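## Task

Put the thin flat slip sheet down flat on the bottom of the green crate, then set the finned metal heat sink on top of it with the fins pointing up. The heat sink cannot be held by the smaller gripper (grip50). Afterwards release everything, return every tool to the stand slot it came from, and move the arm well away from the tools. Skipping any of these closing steps costs points. A locked-on tool is treated as part of the arm.

## Robot and tools

Robot: one arm ending in a tool changer with a flat face. Tools hang in a stand: grip50 (two-finger, 50 mm max opening), grip85 (two-finger, 85 mm), and cup (suction). Only one tool can be on the arm at a time. Loose objects may get brief external nudges. Nothing may leave the table.

Frames: reported positions are in the scene frame, metres, origin on the table top under the arm base, +z up, +y to the left when facing +x. Orientation is end_effector_quat_wxyz. The base can be tilted, and printed positions get less accurate at long reach. Motion offsets, however, use the changer face's own axes; its z axis points outward from the arm. Tool points, in mm from the face center (face x, y, z): grip50 grip point (0, -25, 180); grip85 grip point (0, 0, 173) closed, 13 mm closer when fully open; cup rim center (0, 0, 175). Both grippers close along face x.

execute_actions(actions): a list of actions. Each action is a table of up to 15 rows; each row lasts one 1/30 s step, and a short table repeats its final row until 15 steps pass. A row is 14 numbers, each in [-1, 1], in this order: dx, dy, dz, rx, ry, rz, tool/lock, grip50_position, grip50_force_limit, grip50_speed, grip85_position, grip85_force_limit, grip85_speed, cup_suction. The first six are an offset (not a pose) from the face pose measured when the action began (for a call's first action, the last pose reported in the scene), in face axes; every row refers to that same start, not the prior row. Scale: 1.0 = 0.6 m or 180 degrees; rx, ry, rz form one rotation vector. Each step is clipped to 70 mm and 16 degrees from the measured pose, so large offsets need several actions. An empty list just returns state and images.

Tool numbers: lock >0 locks, <0 unlocks, 0 keeps the last command (about 1 s to act). grip50_position: +1 open (50 mm), pads touch near -0.65, -1 closes until blocked. grip85_position: +1 open (85 mm), pads meet near -0.8, -1 closes until blocked. Force limits: -1 is about 20 N per pad, +1 about 185 N (grip50) or 235 N (grip85). Speeds: -1 about 20 mm/s up to +1 about 150 mm/s. cup_suction above 0.01 is on, at or below 0.01 vents; it persists between actions. Gripper commands only act once tool_id shows that tool and its readings are numbers.

move(target, speed, blocking): target is one 14-number row as above; its first six are an offset in face axes from the pose in the latest result showing one. Straight path lasting 0.5 to 10 s (cut off at 10 s). speed in m/s, 0.002 to 0.5, default 0.25; rotation up to twice that in rad/s. It does not avoid obstacles and may overshoot speed near full reach. blocking=false returns after 0.5 s; then use wait or stop before any other motion. The result adds a move: line (done, off_target, moving, held, fault) plus limits (paced = clipped pose, held = some steps blocked, after which the arm can jump fast) and distance to target. wait(seconds 0 to 10) lets time pass. stop brakes a running move. zoom_image(camera cam_high or cam_low, region [x0, y0, x1, y1] pixels, at most 504x504; images are 896x504). finished_scene(scene) ends the given scene irreversibly; only call once the goal is achieved and stable.

Result lines: pose, Hand target (where the controller is heading), step readings (HELD marks throttled steps), pose unreachable (clearance check interfered; a mount counts as arm), tool_id, plate_near, locked, unlocked, in_stand, unlock_refused, gripper object_status (0 moving, 1 blocked opening, 2 blocked closing i.e. gripping, 3 at target or pads met, also possible on thin items), position_measured counts (grip50 opening mm = (250 - counts) x 0.202; grip85 about 78 = 60 mm, 130 = 40 mm, 180 = 20 mm, 230 = pads together; about 3 is fully open), cup_suction_measured (1 = strong vacuum; near 0 with suction on means no seal), cup_part_present (on at 0.50, off below 0.45).

Tool pickup: put the face flat on the tool plate within about 1 mm and 1 degree, with face -y toward the fork's open side. When plate_near is 1, lock +1 and wait for locked 1. The tool then boots (readings n/a); a gripper closes then opens by itself. Remove: raise 10 to 30 mm (about 20), slide at least 110 mm toward face -y, then lift. Return along the reverse path; when in_stand is 1, stay still, lock -1, wait for unlocked 1. Unlocking anywhere else is refused. Slots are 180 mm apart; fork arms sit 40 to 70 mm either side along face x, front ends 45 mm toward the opening, tops 18 mm below the plate face; stops are 10 mm high. Changer is 63 mm wide; contact block extends 46 mm on -y, lock motor 58 mm on +y.

Grasping: hold position -1 and confirm status 2. A force_limit of -1 grip never re-closes and keeps reading 2 even if the part drops. Changing the position number by 0.01 or more resets status. Cup: suction on, seat the full rim on a smooth flat area away from edges and fins; the cup pulls the part up to 12 mm closer. Release by setting down and venting, then rise 15 mm. Unlocking the cup drops its load. The heat sink needs grip85 or the cup; the thin sheet suits the cup.

Avoid: the arm is stiff, so aiming past a contact easily faults. Contact torque at the joint limits (waist, shoulder, elbow 140 N m; forearm roll, wrist pitch, wrist roll 35.2 N m, including load weight) or 150 N external force triggers a 10 s stop. Holding loads heats motors; MOTOR HOT warns before an OVER-TEMPERATURE FAULT. Approach slowly, keep heavy or offset loads slow, do not drop, slam or knock anything off the table. Finish with tools back in their original slots and the arm clear.

Each tool is called after "Call:" by a JSON object that holds its "api" and its "payload".

## Session

I'll start by looking at the current state of the scene.

Call:
{"api": "execute_actions", "payload": {"actions": []}}

Scene clock: 0.00 s.
end_effector_position=(+0.5065, +0.0115, +0.4834) locked=0 unlocked=1 plate_near=0 in_stand=0 unlock_refused=0 tool_id=none grip50_position_measured=n/a grip50_object_status=n/a grip85_position_measured=n/a grip85_object_status=n/a cup_suction_measured=n/a cup_part_present=n/a end_effector_quat_wxyz=(-0.004, +0.699, +0.715, -0.005)
Joint positions: [ 0.266  0.131  0.192  0.001 -1.629 -0.261]
Joint velocities: [-0.001  0.     0.001  0.     0.     0.   ]
Hand target: +0.506, +0.011, +0.483; -0.004, +0.699, +0.715, -0.005

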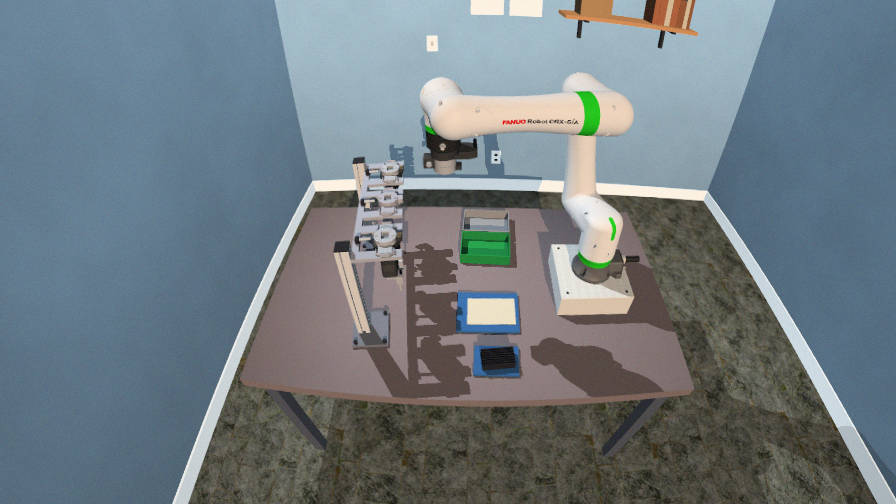

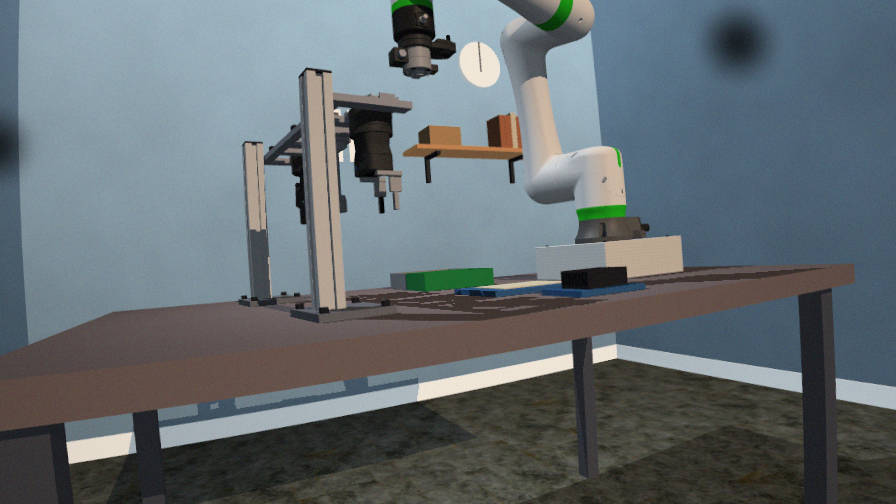

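Call:
{"api": "zoom_image", "payload": {"camera": "cam_high", "region": [300, 130, 540, 300]}}

Call:
{"api": "zoom_image", "payload": {"camera": "cam_high", "region": [430, 190, 660, 400]}}

Call:
{"api": "zoom_image", "payload": {"camera": "cam_low", "region": [220, 0, 520, 330]}}

Region (300, 130, 540, 300) of cam_high's 896x504 image, scaled by 2.100, with more detail than that image has; it fills the top 357 rows of this view, and the rest is white.

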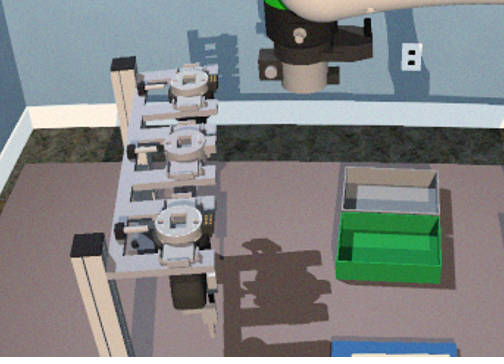

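Region (430, 190, 660, 400) of cam_high's 896x504 image, scaled by 2.191, with more detail than that image has; it fills the top 460 rows of this view, and the rest is white.

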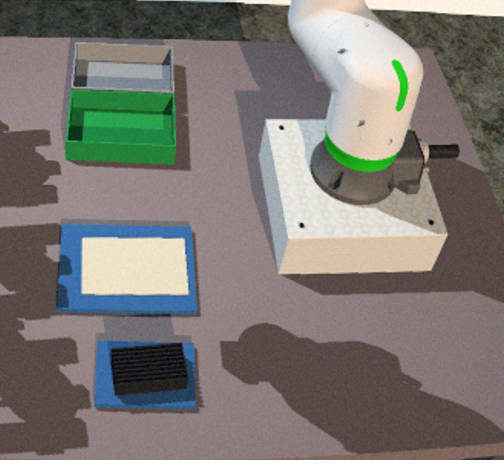

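Region (220, 0, 520, 330) of cam_low's 896x504 image, scaled by 1.527, with more detail than that image has; it fills the left 458 columns of this view, and the rest is white.

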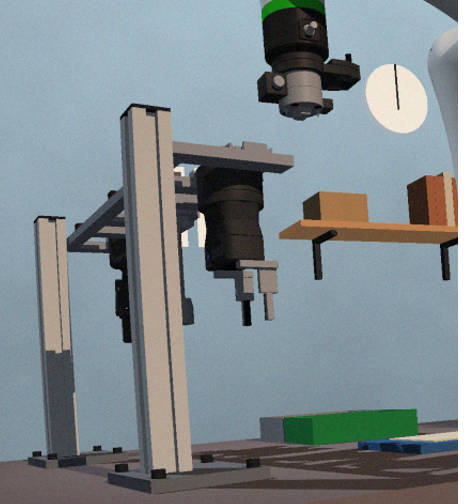

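Call:
{"api": "zoom_image", "payload": {"camera": "cam_high", "region": [330, 150, 430, 290]}}

Call:
{"api": "zoom_image", "payload": {"camera": "cam_low", "region": [260, 70, 430, 240]}}

Call:
{"api": "zoom_image", "payload": {"camera": "cam_low", "region": [380, 220, 700, 320]}}

Region (330, 150, 430, 290) of cam_high's 896x504 image, scaled by 3.600, with more detail than that image has; it fills the left 360 columns of this view, and the rest is white.

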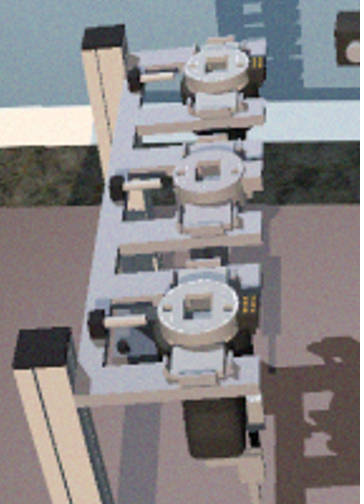

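Region (260, 70, 430, 240) of cam_low's 896x504 image, scaled by 2.965, with more detail than that image has.

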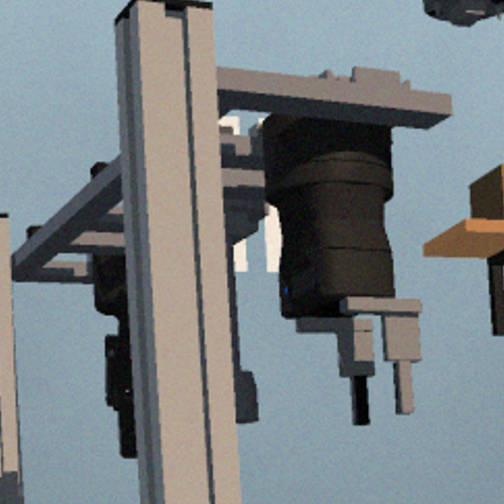

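Region (380, 220, 700, 320) of cam_low's 896x504 image, scaled by 1.575, with more detail than that image has; it fills the top 158 rows of this view, and the rest is white.

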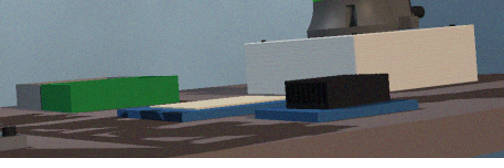

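Call:
{"api": "zoom_image", "payload": {"camera": "cam_high", "region": [400, 100, 500, 200]}}

Call:
{"api": "zoom_image", "payload": {"camera": "cam_high", "region": [535, 200, 655, 330]}}

Call:
{"api": "zoom_image", "payload": {"camera": "cam_low", "region": [370, 0, 470, 100]}}

Region (400, 100, 500, 200) of cam_high's 896x504 image, scaled by 5.040, with more detail than that image has.

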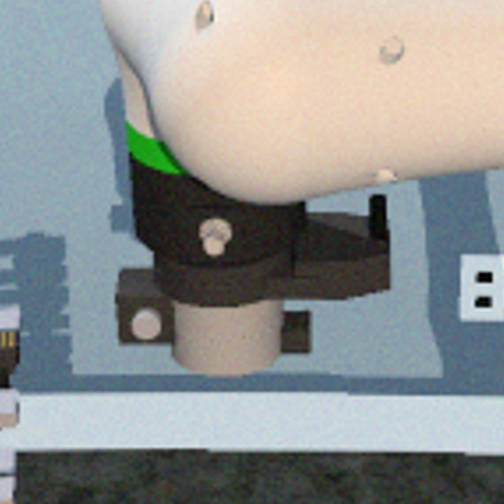

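Region (535, 200, 655, 330) of cam_high's 896x504 image, scaled by 3.877, with more detail than that image has; it fills the left 465 columns of this view, and the rest is white.

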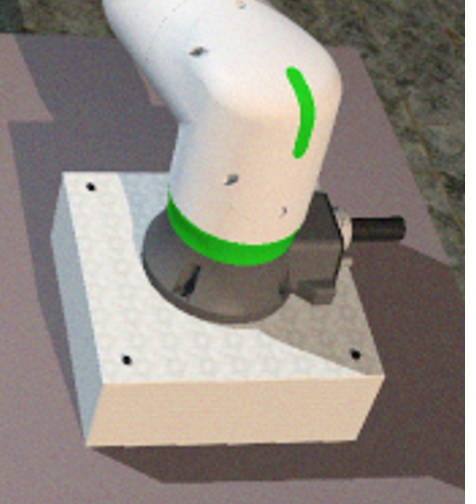

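Region (370, 0, 470, 100) of cam_low's 896x504 image, scaled by 5.040, with more detail than that image has.

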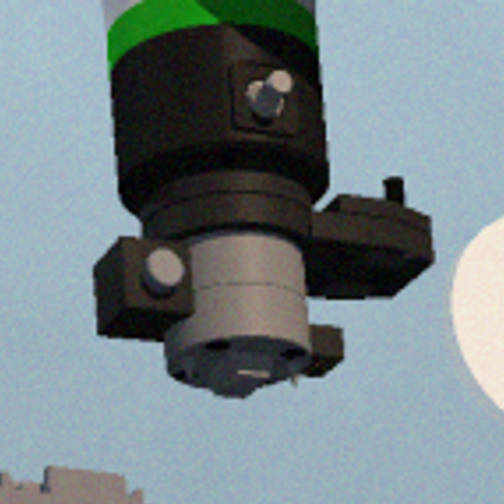

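Call:
{"api": "zoom_image", "payload": {"camera": "cam_high", "region": [220, 170, 470, 420]}}

Call:
{"api": "zoom_image", "payload": {"camera": "cam_high", "region": [470, 170, 720, 420]}}

Region (220, 170, 470, 420) of cam_high's 896x504 image, scaled by 2.016, with more detail than that image has.

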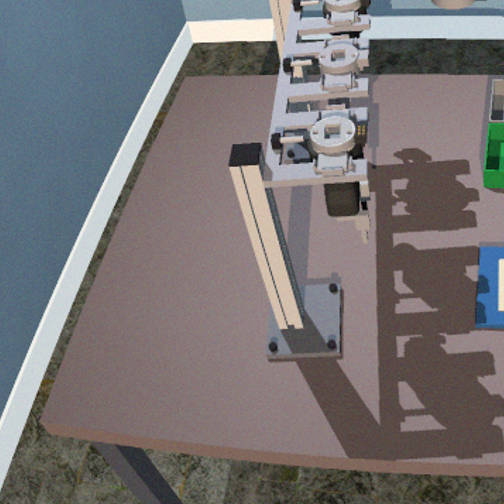

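Region (470, 170, 720, 420) of cam_high's 896x504 image, scaled by 2.016, with more detail than that image has.

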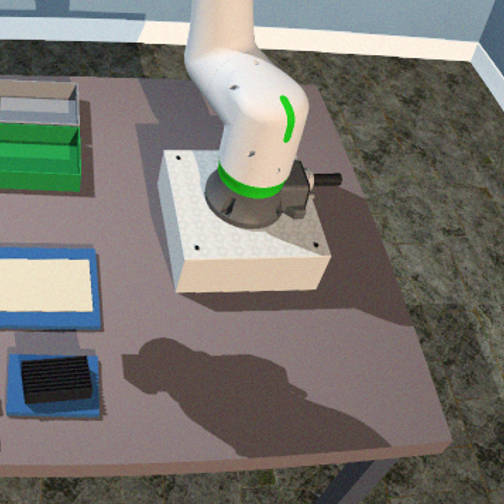

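Call:
{"api": "move", "payload": {"target": [-0.0675, 0.3057, 0.102, -0.004, 0.0004, -0.0261, 0, 1, 0, 0, 1, 0, 0, 0], "speed": 0.25}}

Scene clock: 50.67 s.
end_effector_position=(+0.6897, -0.0253, +0.4196) locked=0 unlocked=1 plate_near=0 in_stand=0 unlock_refused=0 tool_id=none grip50_position_measured=n/a grip50_object_status=n/a grip85_position_measured=n/a grip85_object_status=n/a cup_suction_measured=n/a cup_part_present=n/a end_effector_quat_wxyz=(+0.000, +0.669, +0.743, -0.000)
Joint positions: [ 0.135  0.629  0.722  0.    -1.649 -0.048]
Joint velocities: [ 0.002  0.003  0.003 -0.001 -0.     0.   ]
Hand target: +0.690, -0.025, +0.420; +0.000, +0.669, +0.743, -0.000
Off the commanded pose: 0.001 m, 0 deg.
move: done

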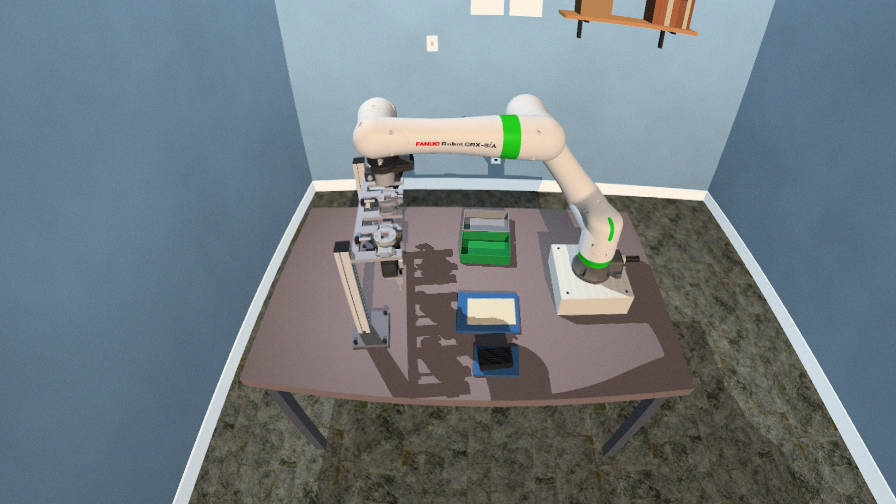

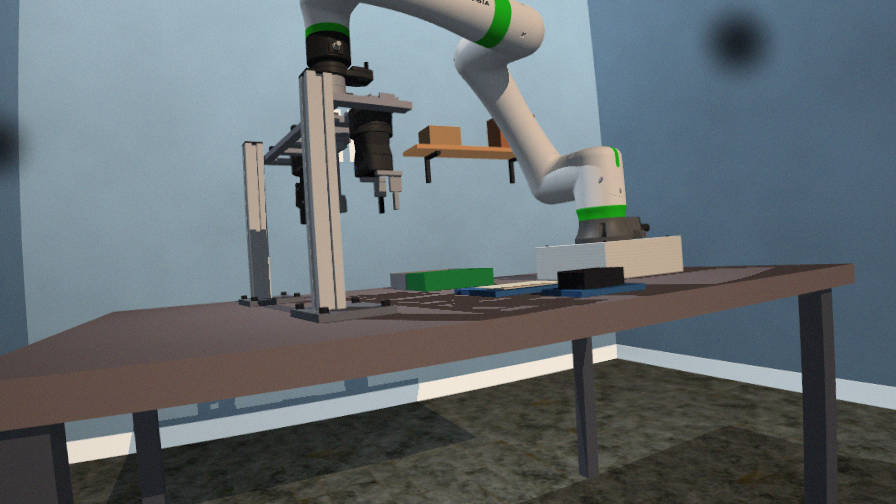

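Call:
{"api": "zoom_image", "payload": {"camera": "cam_high", "region": [345, 140, 425, 230]}}

Call:
{"api": "zoom_image", "payload": {"camera": "cam_low", "region": [270, 20, 420, 170]}}

Region (345, 140, 425, 230) of cam_high's 896x504 image, scaled by 5.600, with more detail than that image has.

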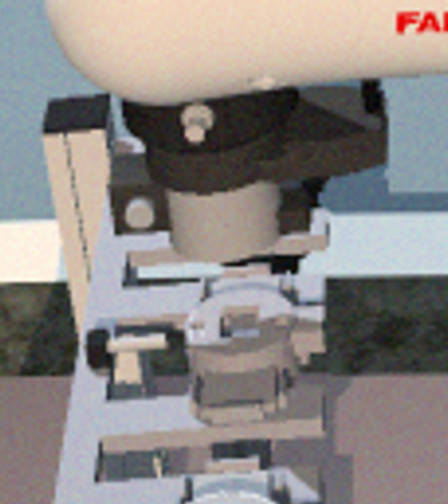

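Region (270, 20, 420, 170) of cam_low's 896x504 image, scaled by 3.360, with more detail than that image has.

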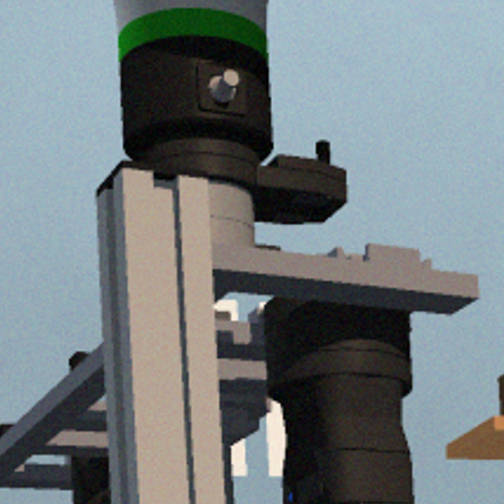

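Call:
{"api": "move", "payload": {"target": [0, 0, 0.0577, 0, 0, 0, 0, 1, 0, 0, 1, 0, 0, 0], "speed": 0.1}}

Call:
{"api": "zoom_image", "payload": {"camera": "cam_high", "region": [355, 160, 415, 220]}}

Call:
{"api": "zoom_image", "payload": {"camera": "cam_low", "region": [280, 40, 400, 160]}}

Scene clock: 70.80 s.
end_effector_position=(+0.6896, -0.0254, +0.3850) locked=0 unlocked=1 plate_near=0 in_stand=0 unlock_refused=0 tool_id=none grip50_position_measured=n/a grip50_object_status=n/a grip85_position_measured=n/a grip85_object_status=n/a cup_suction_measured=n/a cup_part_present=n/a end_effector_quat_wxyz=(+0.000, +0.669, +0.743, -0.000)
Joint positions: [ 0.135  0.624  0.635  0.    -1.566 -0.048]
Joint velocities: [-0.001  0.    -0.002  0.002 -0.001 -0.   ]
Hand target: +0.690, -0.025, +0.385; +0.000, +0.669, +0.743, -0.000
Off the commanded pose: 0.000 m, 0 deg.
move: done

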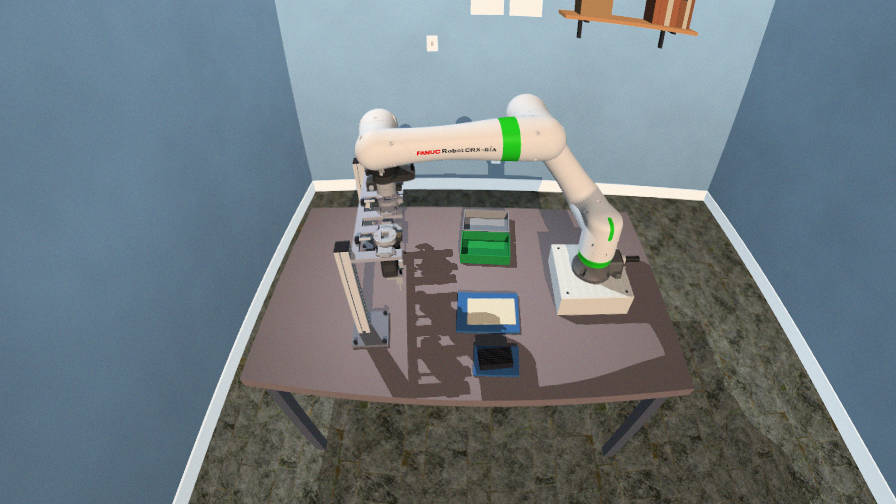

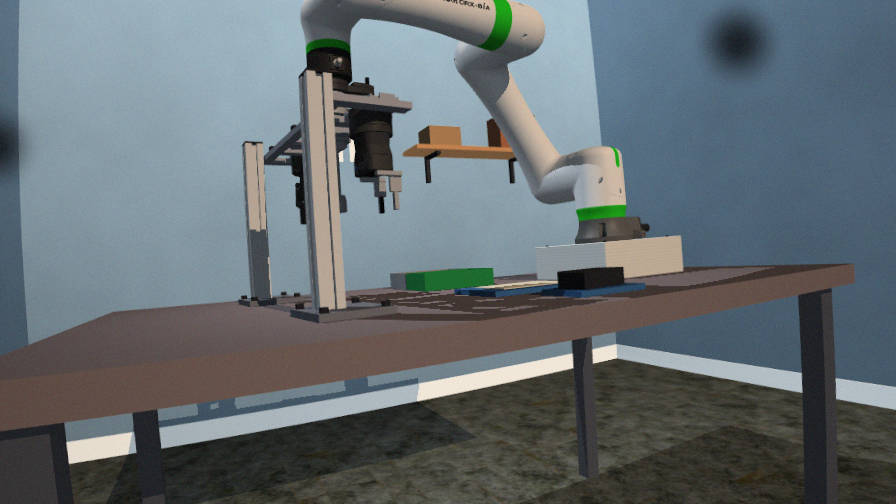

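Region (355, 160, 415, 220) of cam_high's 896x504 image, scaled by 8.400, with more detail than that image has.

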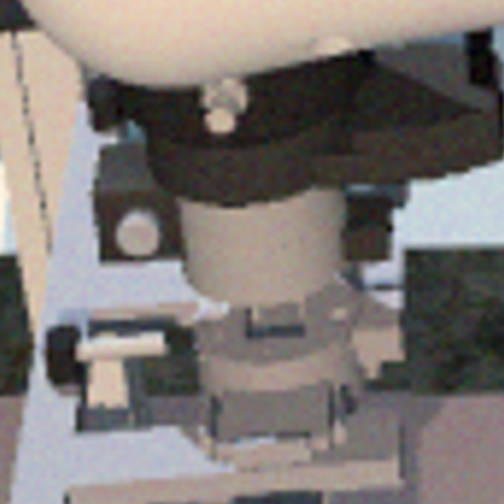

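Region (280, 40, 400, 160) of cam_low's 896x504 image, scaled by 4.200, with more detail than that image has.

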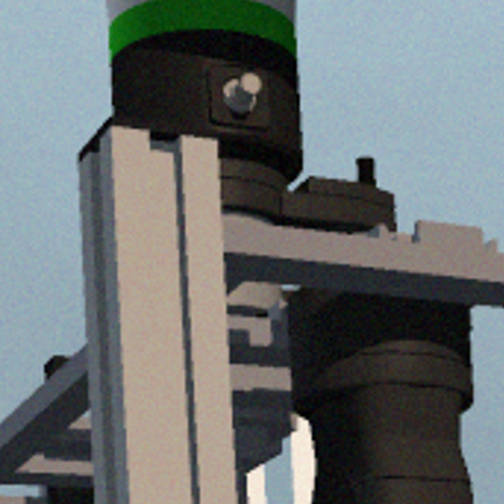

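Call:
{"api": "execute_actions", "payload": {"actions": [[[0,-0.001,0.0083,0,0,0,0,1,0,0,1,0,0,0]],[[0,0,0.00167,0,0,0,0,1,0,0,1,0,0,0]],[[0,0,0.00167,0,0,0,0,1,0,0,1,0,0,0]],[[0,0,0.00167,0,0,0,0,1,0,0,1,0,0,0]],[[0,0,0.00167,0,0,0,0,1,0,0,1,0,0,0]],[[0,0,0.00167,0,0,0,0,1,0,0,1,0,0,0]],[[0,0,0.00167,0,0,0,0,1,0,0,1,0,0,0]]]}}

Scene clock: 78.10 s.
end_effector_position=(+0.6890, -0.0254, +0.3741) locked=0 unlocked=1 plate_near=0 in_stand=0 unlock_refused=0 tool_id=none grip50_position_measured=n/a grip50_object_status=n/a grip85_position_measured=n/a grip85_object_status=n/a cup_suction_measured=n/a cup_part_present=n/a end_effector_quat_wxyz=(+0.000, +0.669, +0.743, +0.000)
Joint positions: [ 0.135  0.623  0.607  0.    -1.539 -0.048]
Joint velocities: [ 0.     0.     0.001 -0.     0.    -0.   ]
Hand target: +0.689, -0.025, +0.374; +0.000, +0.669, +0.743, +0.000
Off the commanded pose: 0.000 m, 0 deg.
Step readings (end_effector_position; steps 1 to 15: 1st action; 16 to 30: 2nd action; 31 to 45: 3rd action; 46 to 60: 4th action; 61 to 75: 5th action; 76 to 90: 6th action; 91 to 105: 7th action):
0: (+0.6896, -0.0253, +0.3850)
1: (+0.6896, -0.0253, +0.3849)
2: (+0.6895, -0.0254, +0.3837)
4: (+0.6892, -0.0254, +0.3806)
8: (+0.6891, -0.0254, +0.3801)
15: (+0.6890, -0.0254, +0.3800)
16: (+0.6890, -0.0254, +0.3800)
17: (+0.6890, -0.0254, +0.3797)
19: (+0.6890, -0.0254, +0.3793)
23: (+0.6890, -0.0254, +0.3791)
30: (+0.6890, -0.0254, +0.3791)
31: (+0.6890, -0.0254, +0.3791)
32: (+0.6890, -0.0254, +0.3787)
34: (+0.6890, -0.0254, +0.3783)
38: (+0.6890, -0.0254, +0.3781)
45: (+0.6890, -0.0254, +0.3781)
46: (+0.6890, -0.0254, +0.3781)
47: (+0.6890, -0.0254, +0.3777)
49: (+0.6890, -0.0254, +0.3772)
53: (+0.6890, -0.0254, +0.3771)
60: (+0.6890, -0.0254, +0.3771)
61: (+0.6890, -0.0254, +0.3770)
62: (+0.6890, -0.0254, +0.3767)
64: (+0.6890, -0.0254, +0.3763)
68: (+0.6890, -0.0254, +0.3761)
75: (+0.6890, -0.0254, +0.3761)
76: (+0.6890, -0.0254, +0.3761)
77: (+0.6890, -0.0254, +0.3757)
79: (+0.6890, -0.0254, +0.3752)
83: (+0.6890, -0.0254, +0.3751)
90: (+0.6890, -0.0254, +0.3751)
91: (+0.6890, -0.0254, +0.3750)
92: (+0.6890, -0.0254, +0.3747)
94: (+0.6890, -0.0254, +0.3743)
98: (+0.6890, -0.0254, +0.3741)
105: end_effector_position above

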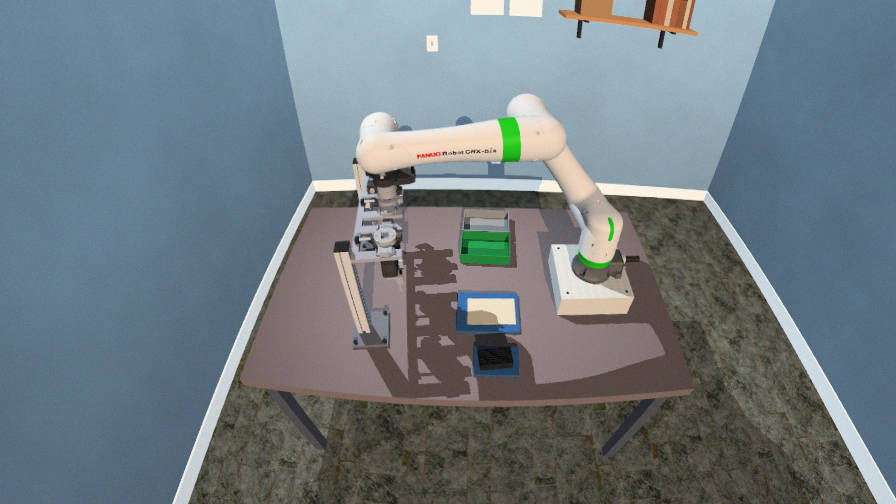

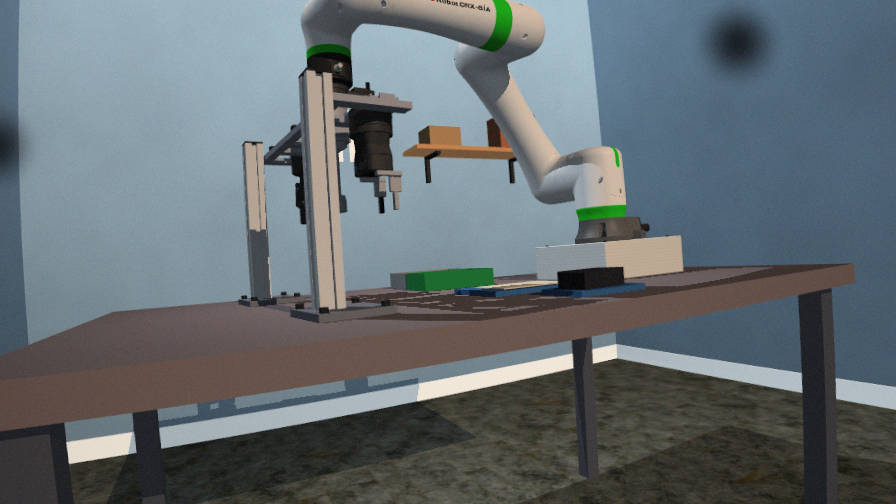

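Call:
{"api": "execute_actions", "payload": {"actions": [[[0,0,0.00167,0,0,0,0,1,0,0,1,0,0,0]],[[0,0,0.00167,0,0,0,0,1,0,0,1,0,0,0]],[[0,0,0.00167,0,0,0,0,1,0,0,1,0,0,0]],[[0,0,0.00167,0,0,0,0,1,0,0,1,0,0,0]]]}}

Call:
{"api": "zoom_image", "payload": {"camera": "cam_high", "region": [355, 160, 415, 220]}}

Scene clock: 81.30 s.
end_effector_position=(+0.6890, -0.0254, +0.3704) locked=0 unlocked=1 plate_near=0 in_stand=0 unlock_refused=0 tool_id=none grip50_position_measured=n/a grip50_object_status=n/a grip85_position_measured=n/a grip85_object_status=n/a cup_suction_measured=n/a cup_part_present=n/a end_effector_quat_wxyz=(+0.000, +0.669, +0.743, +0.000)
Joint positions: [ 0.135  0.623  0.599  0.    -1.53  -0.048]
Joint velocities: [-0.     0.001  0.001 -0.    -0.001 -0.   ]
Hand target: +0.689, -0.025, +0.370; +0.000, +0.669, +0.743, +0.000
Off the commanded pose: 0.000 m, 0 deg.
Step readings (end_effector_position; steps 1 to 15: 1st action; 16 to 30: 2nd action; 31 to 45: 3rd action; 46 to 60: 4th action):
0: (+0.6890, -0.0254, +0.3741)
1: (+0.6890, -0.0254, +0.3740)
2: (+0.6890, -0.0254, +0.3737)
4: (+0.6890, -0.0254, +0.3732)
8: (+0.6890, -0.0254, +0.3731)
15: (+0.6890, -0.0254, +0.3731)
16: (+0.6890, -0.0254, +0.3730)
17: (+0.6890, -0.0254, +0.3727)
19: (+0.6890, -0.0254, +0.3722)
23: (+0.6890, -0.0254, +0.3721)
30: (+0.6890, -0.0254, +0.3721)
31: (+0.6890, -0.0254, +0.3720)
32: (+0.6890, -0.0254, +0.3717)
34: (+0.6890, -0.0254, +0.3714)
38: (+0.6890, -0.0254, +0.3712)
45: (+0.6890, -0.0254, +0.3712)
46: (+0.6890, -0.0254, +0.3711)
47: (+0.6890, -0.0254, +0.3709)
49: (+0.6890, -0.0254, +0.3707)
53: (+0.6890, -0.0254, +0.3706)
60: end_effector_position above

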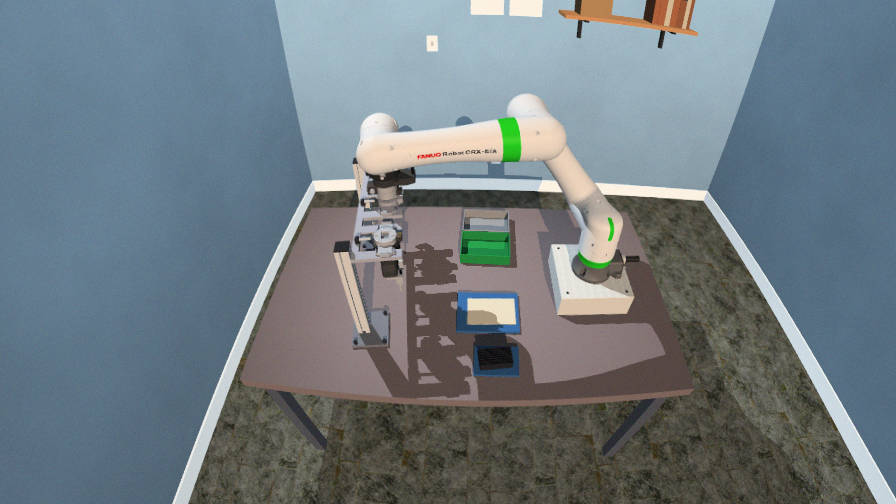

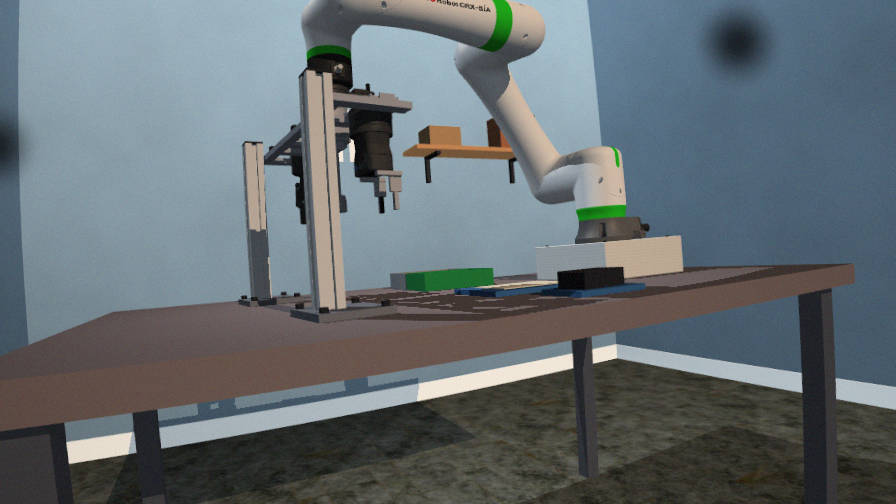

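Region (355, 160, 415, 220) of cam_high's 896x504 image, scaled by 8.400, with more detail than that image has.

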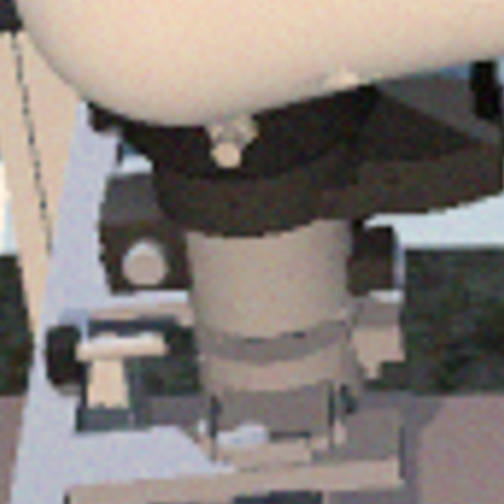

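Call:
{"api": "execute_actions", "payload": {"actions": [[[0,0,-0.0035,0,0,0,0,1,0,0,1,0,0,0]]]}}

Call:
{"api": "zoom_image", "payload": {"camera": "cam_high", "region": [370, 180, 410, 220]}}

Call:
{"api": "zoom_image", "payload": {"camera": "cam_high", "region": [360, 215, 410, 265]}}

Scene clock: 82.97 s.
end_effector_position=(+0.6890, -0.0254, +0.3722) locked=0 unlocked=1 plate_near=0 in_stand=0 unlock_refused=0 tool_id=none grip50_position_measured=n/a grip50_object_status=n/a grip85_position_measured=n/a grip85_object_status=n/a cup_suction_measured=n/a cup_part_present=n/a end_effector_quat_wxyz=(+0.000, +0.669, +0.743, +0.000)
Joint positions: [ 0.135  0.623  0.603  0.    -1.535 -0.048]
Joint velocities: [-0.001 -0.003  0.001 -0.001  0.001 -0.   ]
Hand target: +0.689, -0.025, +0.373; +0.000, +0.669, +0.743, +0.000
Off the commanded pose: 0.000 m, 0 deg.
Step readings (end_effector_position):
0: (+0.6890, -0.0254, +0.3702)
1: (+0.6890, -0.0254, +0.3702)
2: (+0.6891, -0.0254, +0.3705)
4: (+0.6890, -0.0253, +0.3711)
8: (+0.6890, -0.0253, +0.3715)
15: end_effector_position above

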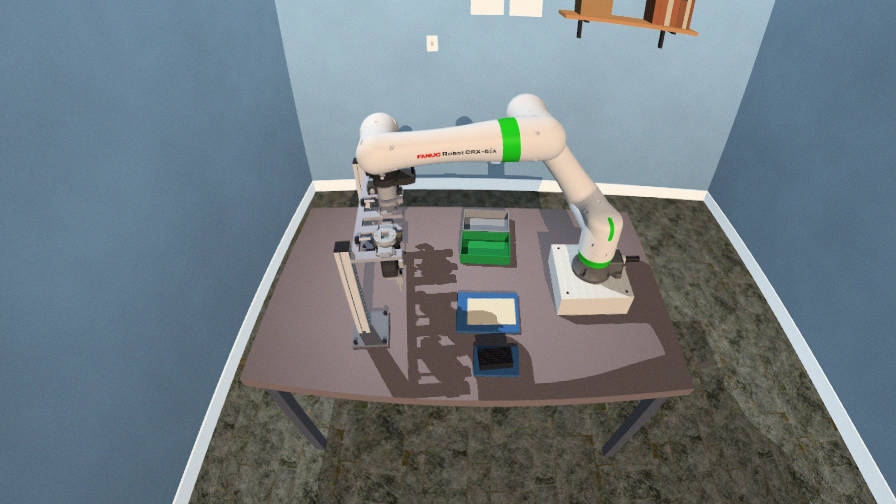

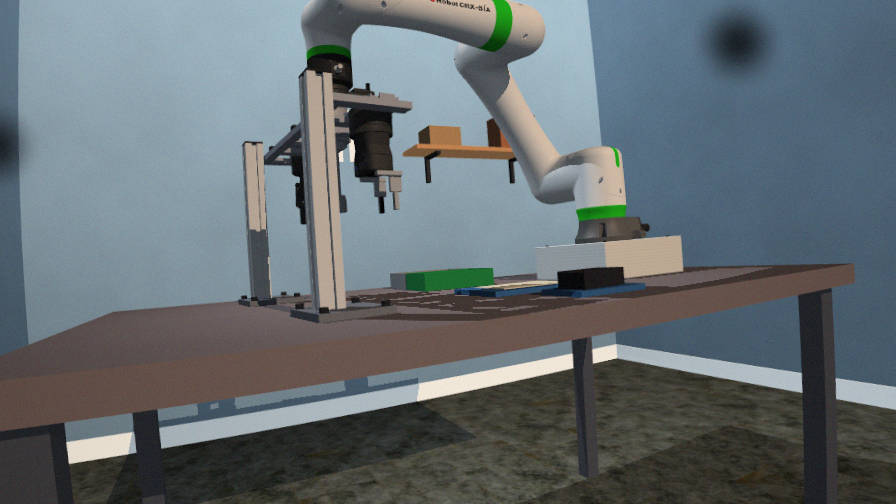

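Region (370, 180, 410, 220) of cam_high's 896x504 image, scaled by 12.600, with more detail than that image has.

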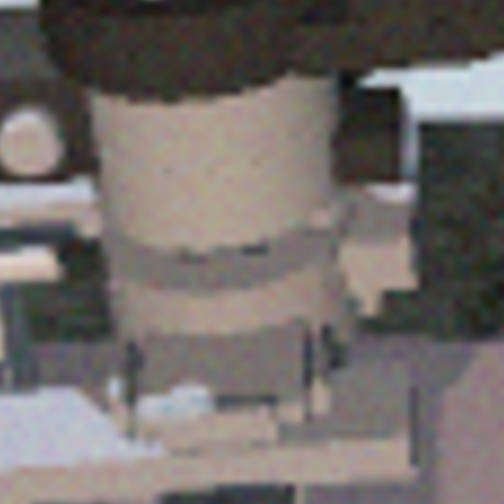

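Region (360, 215, 410, 265) of cam_high's 896x504 image, scaled by 10.080, with more detail than that image has.

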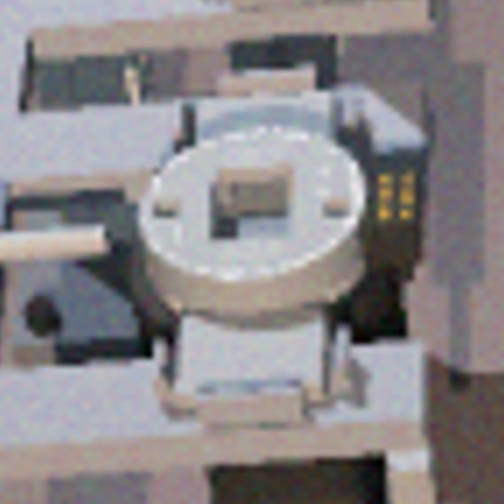

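Call:
{"api": "execute_actions", "payload": {"actions": [[[0.00167,0,-0.0004,0,0,0,0,1,0,0,1,0,0,0],[0.00167,0,-0.0004,0,0,0,0,1,0,0,1,0,0,0],[0.00167,0,-0.0004,0,0,0,0,1,0,0,1,0,0,0],[0.00167,0,0.0026,0,0,0,0,1,0,0,1,0,0,0],[0.00167,0,0.0026,0,0,0,0,1,0,0,1,0,0,0],[0.00167,0,0.0026,0,0,0,0,1,0,0,1,0,0,0],[0.00167,0,0.0026,0,0,0,0,1,0,0,1,0,0,0],[0.00167,0,0.0026,0,0,0,0,1,0,0,1,0,0,0],[0.00167,0,-0.0004,0,0,0,0,1,0,0,1,0,0,0],[0.00167,0,-0.0004,0,0,0,0,1,0,0,1,0,0,0],[0.00333,0,-0.0004,0,0,0,0,1,0,0,1,0,0,0]],
[[0,0,0.003,0,0,0,0,1,0,0,1,0,0,0],[0,0,0.003,0,0,0,0,1,0,0,1,0,0,0],[0,0,0.003,0,0,0,0,1,0,0,1,0,0,0],[0,0,0.003,0,0,0,0,1,0,0,1,0,0,0],[0,0,0.003,0,0,0,0,1,0,0,1,0,0,0],[0,0,0.003,0,0,0,0,1,0,0,1,0,0,0],[0,0,0.003,0,0,0,0,1,0,0,1,0,0,0],[0,0,0.003,0,0,0,0,1,0,0,1,0,0,0],[0,0,-0.0002,0,0,0,0,1,0,0,1,0,0,0],[0,0,-0.0002,0,0,0,0,1,0,0,1,0,0,0],[0.00167,0,-0.0002,0,0,0,0,1,0,0,1,0,0,0]],
[[0,0,0.003,0,0,0,0,1,0,0,1,0,0,0],[0,0,0.003,0,0,0,0,1,0,0,1,0,0,0],[0,0,0.003,0,0,0,0,1,0,0,1,0,0,0],[0,0,0.003,0,0,0,0,1,0,0,1,0,0,0],[0,0,0.003,0,0,0,0,1,0,0,1,0,0,0],[0,0,0.003,0,0,0,0,1,0,0,1,0,0,0],[0,0,0.003,0,0,0,0,1,0,0,1,0,0,0],[0,0,0.003,0,0,0,0,1,0,0,1,0,0,0],[0,0,-0.0002,0,0,0,0,1,0,0,1,0,0,0],[0,0,-0.0002,0,0,0,0,1,0,0,1,0,0,0],[0.00167,0,-0.0002,0,0,0,0,1,0,0,1,0,0,0]],
[[0,0,0.003,0,0,0,0,1,0,0,1,0,0,0],[0,0,0.003,0,0,0,0,1,0,0,1,0,0,0],[0,0,0.003,0,0,0,0,1,0,0,1,0,0,0],[0,0,0.003,0,0,0,0,1,0,0,1,0,0,0],[0,0,0.003,0,0,0,0,1,0,0,1,0,0,0],[0,0,0.003,0,0,0,0,1,0,0,1,0,0,0],[0,0,0.003,0,0,0,0,1,0,0,1,0,0,0],[0,0,0.003,0,0,0,0,1,0,0,1,0,0,0],[0,0,-0.0002,0,0,0,0,1,0,0,1,0,0,0],[0,0,-0.0002,0,0,0,0,1,0,0,1,0,0,0],[0.00167,0,-0.0002,0,0,0,0,1,0,0,1,0,0,0]],
[[0,0,0.003,0,0,0,0,1,0,0,1,0,0,0],[0,0,0.003,0,0,0,0,1,0,0,1,0,0,0],[0,0,0.003,0,0,0,0,1,0,0,1,0,0,0],[0,0,0.003,0,0,0,0,1,0,0,1,0,0,0],[0,0,0.003,0,0,0,0,1,0,0,1,0,0,0],[0,0,0.003,0,0,0,0,1,0,0,1,0,0,0],[0,0,0.003,0,0,0,0,1,0,0,1,0,0,0],[0,0,0.003,0,0,0,0,1,0,0,1,0,0,0],[0,0,-0.0002,0,0,0,0,1,0,0,1,0,0,0]]]}}

Scene clock: 94.43 s.
end_effector_position=(+0.6887, -0.0208, +0.3714) locked=0 unlocked=1 plate_near=0 in_stand=0 unlock_refused=0 tool_id=none grip50_position_measured=n/a grip50_object_status=n/a grip85_position_measured=n/a grip85_object_status=n/a cup_suction_measured=n/a cup_part_present=n/a end_effector_quat_wxyz=(-0.000, +0.669, +0.743, -0.000)
Joint positions: [ 0.142  0.622  0.6    0.    -1.533 -0.055]
Joint velocities: [ 0.    -0.     0.003  0.002 -0.007 -0.   ]
Hand target: +0.689, -0.021, +0.372; -0.000, +0.669, +0.743, -0.000
Off the commanded pose: 0.000 m, 0 deg.
Step readings (end_effector_position; steps 1 to 15: 1st action; 16 to 30: 2nd action; 31 to 45: 3rd action; 46 to 60: 4th action; 61 to 75: 5th action):
0: (+0.6890, -0.0254, +0.3725)
1: (+0.6890, -0.0254, +0.3725)
2: (+0.6890, -0.0253, +0.3726)
4: (+0.6890, -0.0248, +0.3726)
8: (+0.6889, -0.0245, +0.3713)
15: (+0.6888, -0.0235, +0.3721)
16: (+0.6888, -0.0235, +0.3721)
17: (+0.6887, -0.0235, +0.3718)
19: (+0.6887, -0.0235, +0.3709)
23: (+0.6888, -0.0234, +0.3705)
30: (+0.6888, -0.0226, +0.3719)
31: (+0.6888, -0.0225, +0.3720)
32: (+0.6887, -0.0226, +0.3717)
34: (+0.6887, -0.0226, +0.3708)
38: (+0.6887, -0.0225, +0.3703)
45: (+0.6887, -0.0217, +0.3717)
46: (+0.6887, -0.0217, +0.3718)
47: (+0.6886, -0.0217, +0.3715)
49: (+0.6886, -0.0217, +0.3706)
53: (+0.6887, -0.0217, +0.3702)
60: (+0.6886, -0.0208, +0.3716)
61: (+0.6886, -0.0208, +0.3716)
62: (+0.6885, -0.0208, +0.3713)
64: (+0.6885, -0.0208, +0.3704)
68: (+0.6886, -0.0208, +0.3700)
75: end_effector_position above

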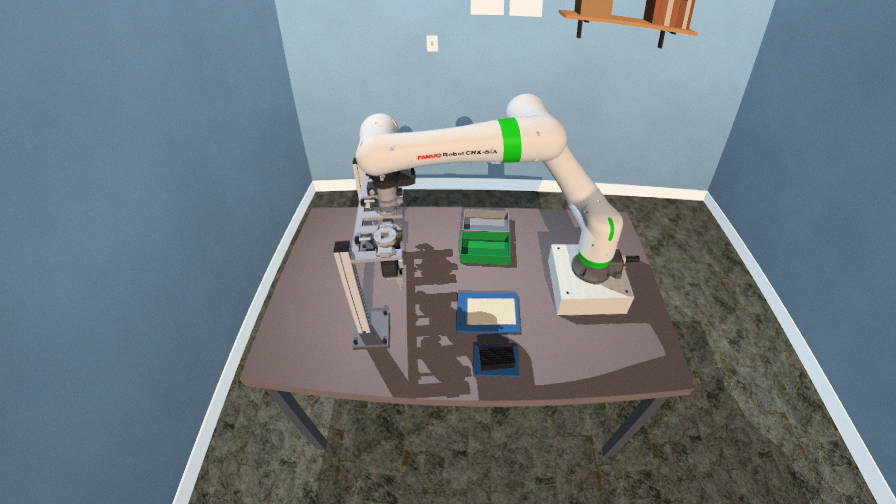

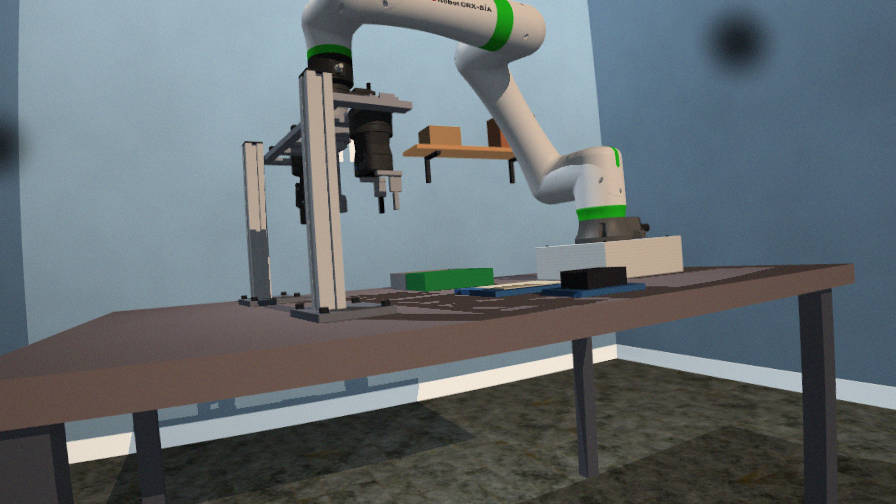

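Call:
{"api": "execute_actions", "payload": {"actions": [[[-0.0015,0,0,0,0,0,0,1,0,0,1,0,0,0],[-0.0015,0,0,0,0,0,0,1,0,0,1,0,0,0],[-0.0015,0,0,0,0,0,0,1,0,0,1,0,0,0],[-0.0015,0,0.0025,0,0,0,0,1,0,0,1,0,0,0]],[[0,0,0.002,0,0,0,0,1,0,0,1,0,0,0]],[[0,0,0.002,0,0,0,0,1,0,0,1,0,0,0]]]}}

Scene clock: 99.13 s.
end_effector_position=(+0.6888, -0.0217, +0.3676) locked=0 unlocked=1 plate_near=0 in_stand=0 unlock_refused=0 tool_id=none grip50_position_measured=n/a grip50_object_status=n/a grip85_position_measured=n/a grip85_object_status=n/a cup_suction_measured=n/a cup_part_present=n/a end_effector_quat_wxyz=(-0.000, +0.669, +0.743, -0.000)
Joint positions: [ 0.141  0.623  0.592  0.    -1.524 -0.054]
Joint velocities: [ 0.001  0.    -0.    -0.001 -0.001 -0.   ]
Hand target: +0.689, -0.022, +0.368; -0.000, +0.669, +0.743, -0.000
Off the commanded pose: 0.000 m, 0 deg.
Step readings (end_effector_position; steps 1 to 15: 1st action; 16 to 30: 2nd action; 31 to 45: 3rd action):
0: (+0.6886, -0.0208, +0.3717)
1: (+0.6886, -0.0209, +0.3717)
2: (+0.6886, -0.0211, +0.3717)
4: (+0.6887, -0.0216, +0.3717)
8: (+0.6887, -0.0217, +0.3704)
15: (+0.6888, -0.0217, +0.3700)
16: (+0.6888, -0.0217, +0.3699)
17: (+0.6888, -0.0217, +0.3696)
19: (+0.6888, -0.0217, +0.3690)
23: (+0.6888, -0.0217, +0.3688)
30: (+0.6888, -0.0217, +0.3688)
31: (+0.6888, -0.0217, +0.3687)
32: (+0.6888, -0.0217, +0.3684)
34: (+0.6887, -0.0217, +0.3678)
38: (+0.6888, -0.0217, +0.3676)
45: end_effector_position above

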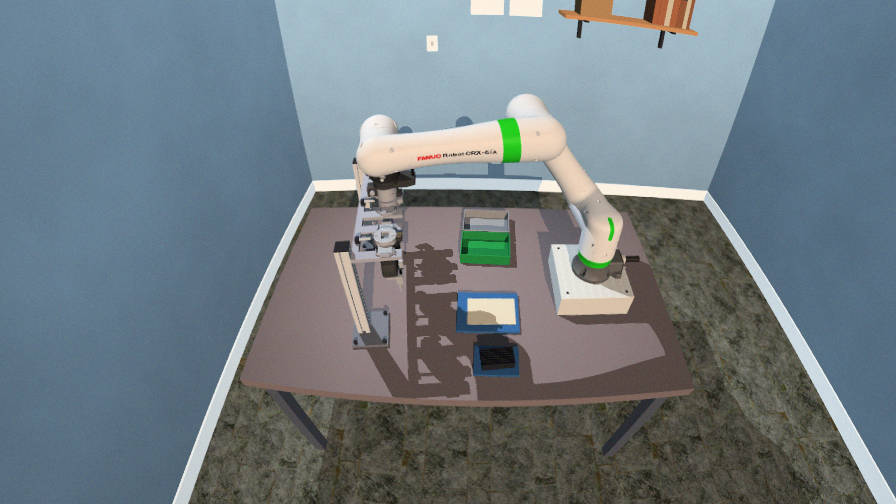

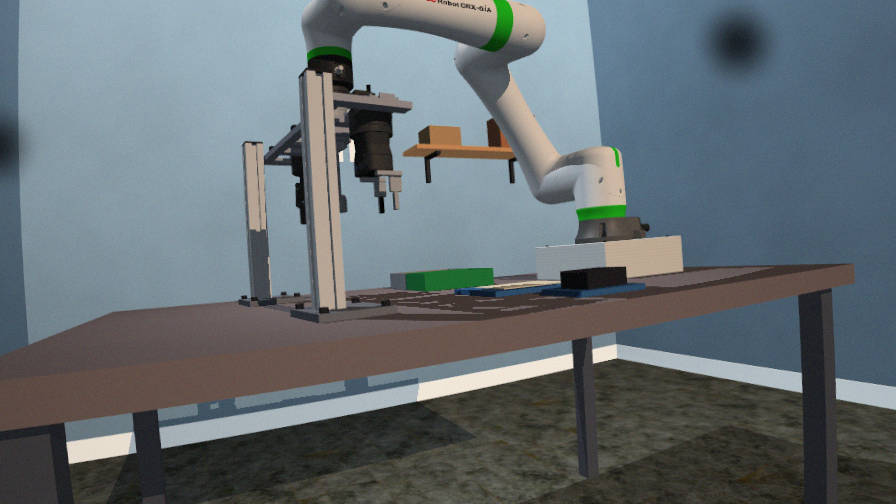

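Free descent so far. Continuing.

Call:
{"api": "execute_actions", "payload": {"actions": [[[0,0,0.002,0,0,0,0,1,0,0,1,0,0,0]],[[0,0,0.002,0,0,0,0,1,0,0,1,0,0,0]]]}}

Call:
{"api": "zoom_image", "payload": {"camera": "cam_high", "region": [370, 180, 410, 220]}}

Scene clock: 101.30 s.
end_effector_position=(+0.6888, -0.0217, +0.3652) locked=0 unlocked=1 plate_near=0 in_stand=1 unlock_refused=0 tool_id=none grip50_position_measured=n/a grip50_object_status=n/a grip85_position_measured=n/a grip85_object_status=n/a cup_suction_measured=n/a cup_part_present=n/a end_effector_quat_wxyz=(-0.000, +0.669, +0.743, -0.000)
Joint positions: [ 0.141  0.623  0.587  0.    -1.519 -0.054]
Joint velocities: [-0.001 -0.001  0.     0.     0.002 -0.   ]
Hand target: +0.689, -0.022, +0.365; -0.000, +0.669, +0.743, -0.000
Off the commanded pose: 0.000 m, 0 deg.
Step readings (end_effector_position; steps 1 to 15: 1st action; 16 to 30: 2nd action):
0: (+0.6888, -0.0217, +0.3676)
1: (+0.6888, -0.0217, +0.3675)
2: (+0.6888, -0.0217, +0.3672)
4: (+0.6888, -0.0217, +0.3665)
8: (+0.6888, -0.0217, +0.3664)
15: (+0.6888, -0.0217, +0.3664)
16: (+0.6888, -0.0217, +0.3663)
17: (+0.6888, -0.0217, +0.3660)
19: (+0.6887, -0.0217, +0.3654)
23: (+0.6888, -0.0217, +0.3652)
30: end_effector_position above

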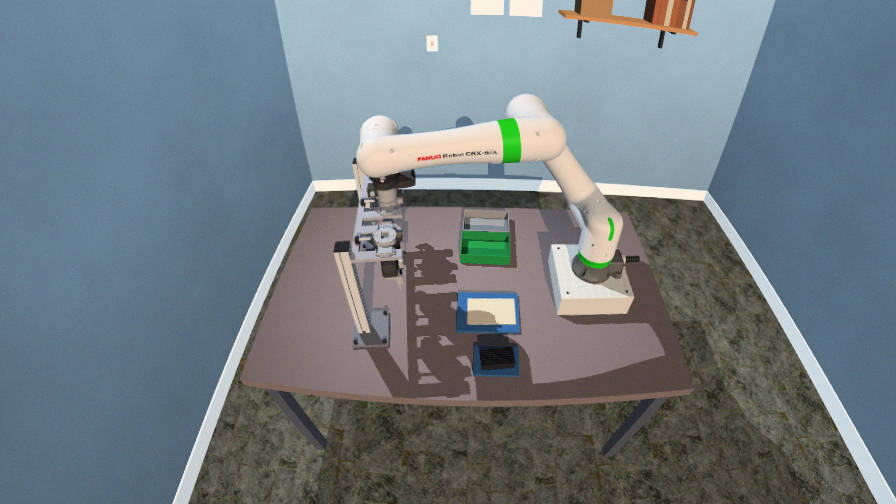

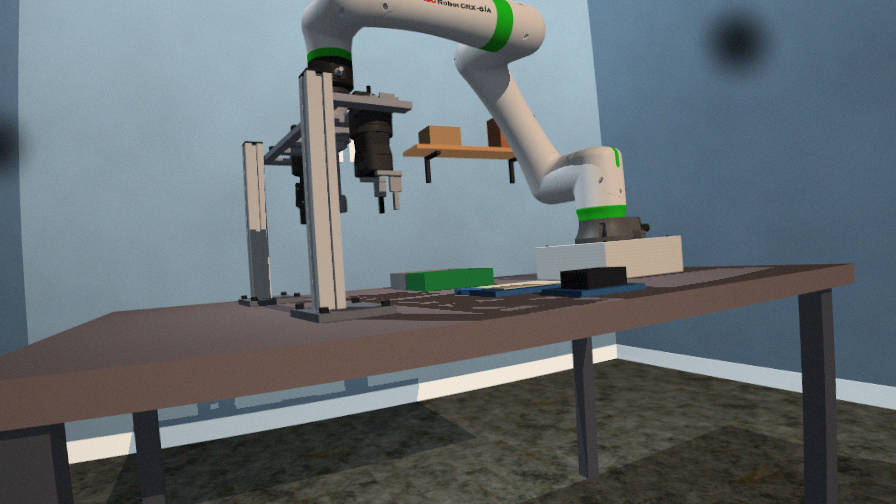

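Region (370, 180, 410, 220) of cam_high's 896x504 image, scaled by 12.600, with more detail than that image has.

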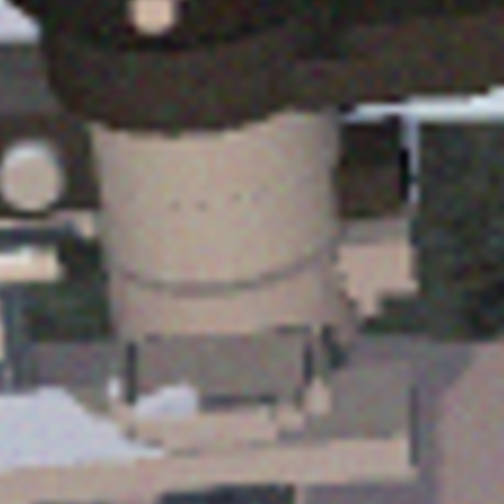

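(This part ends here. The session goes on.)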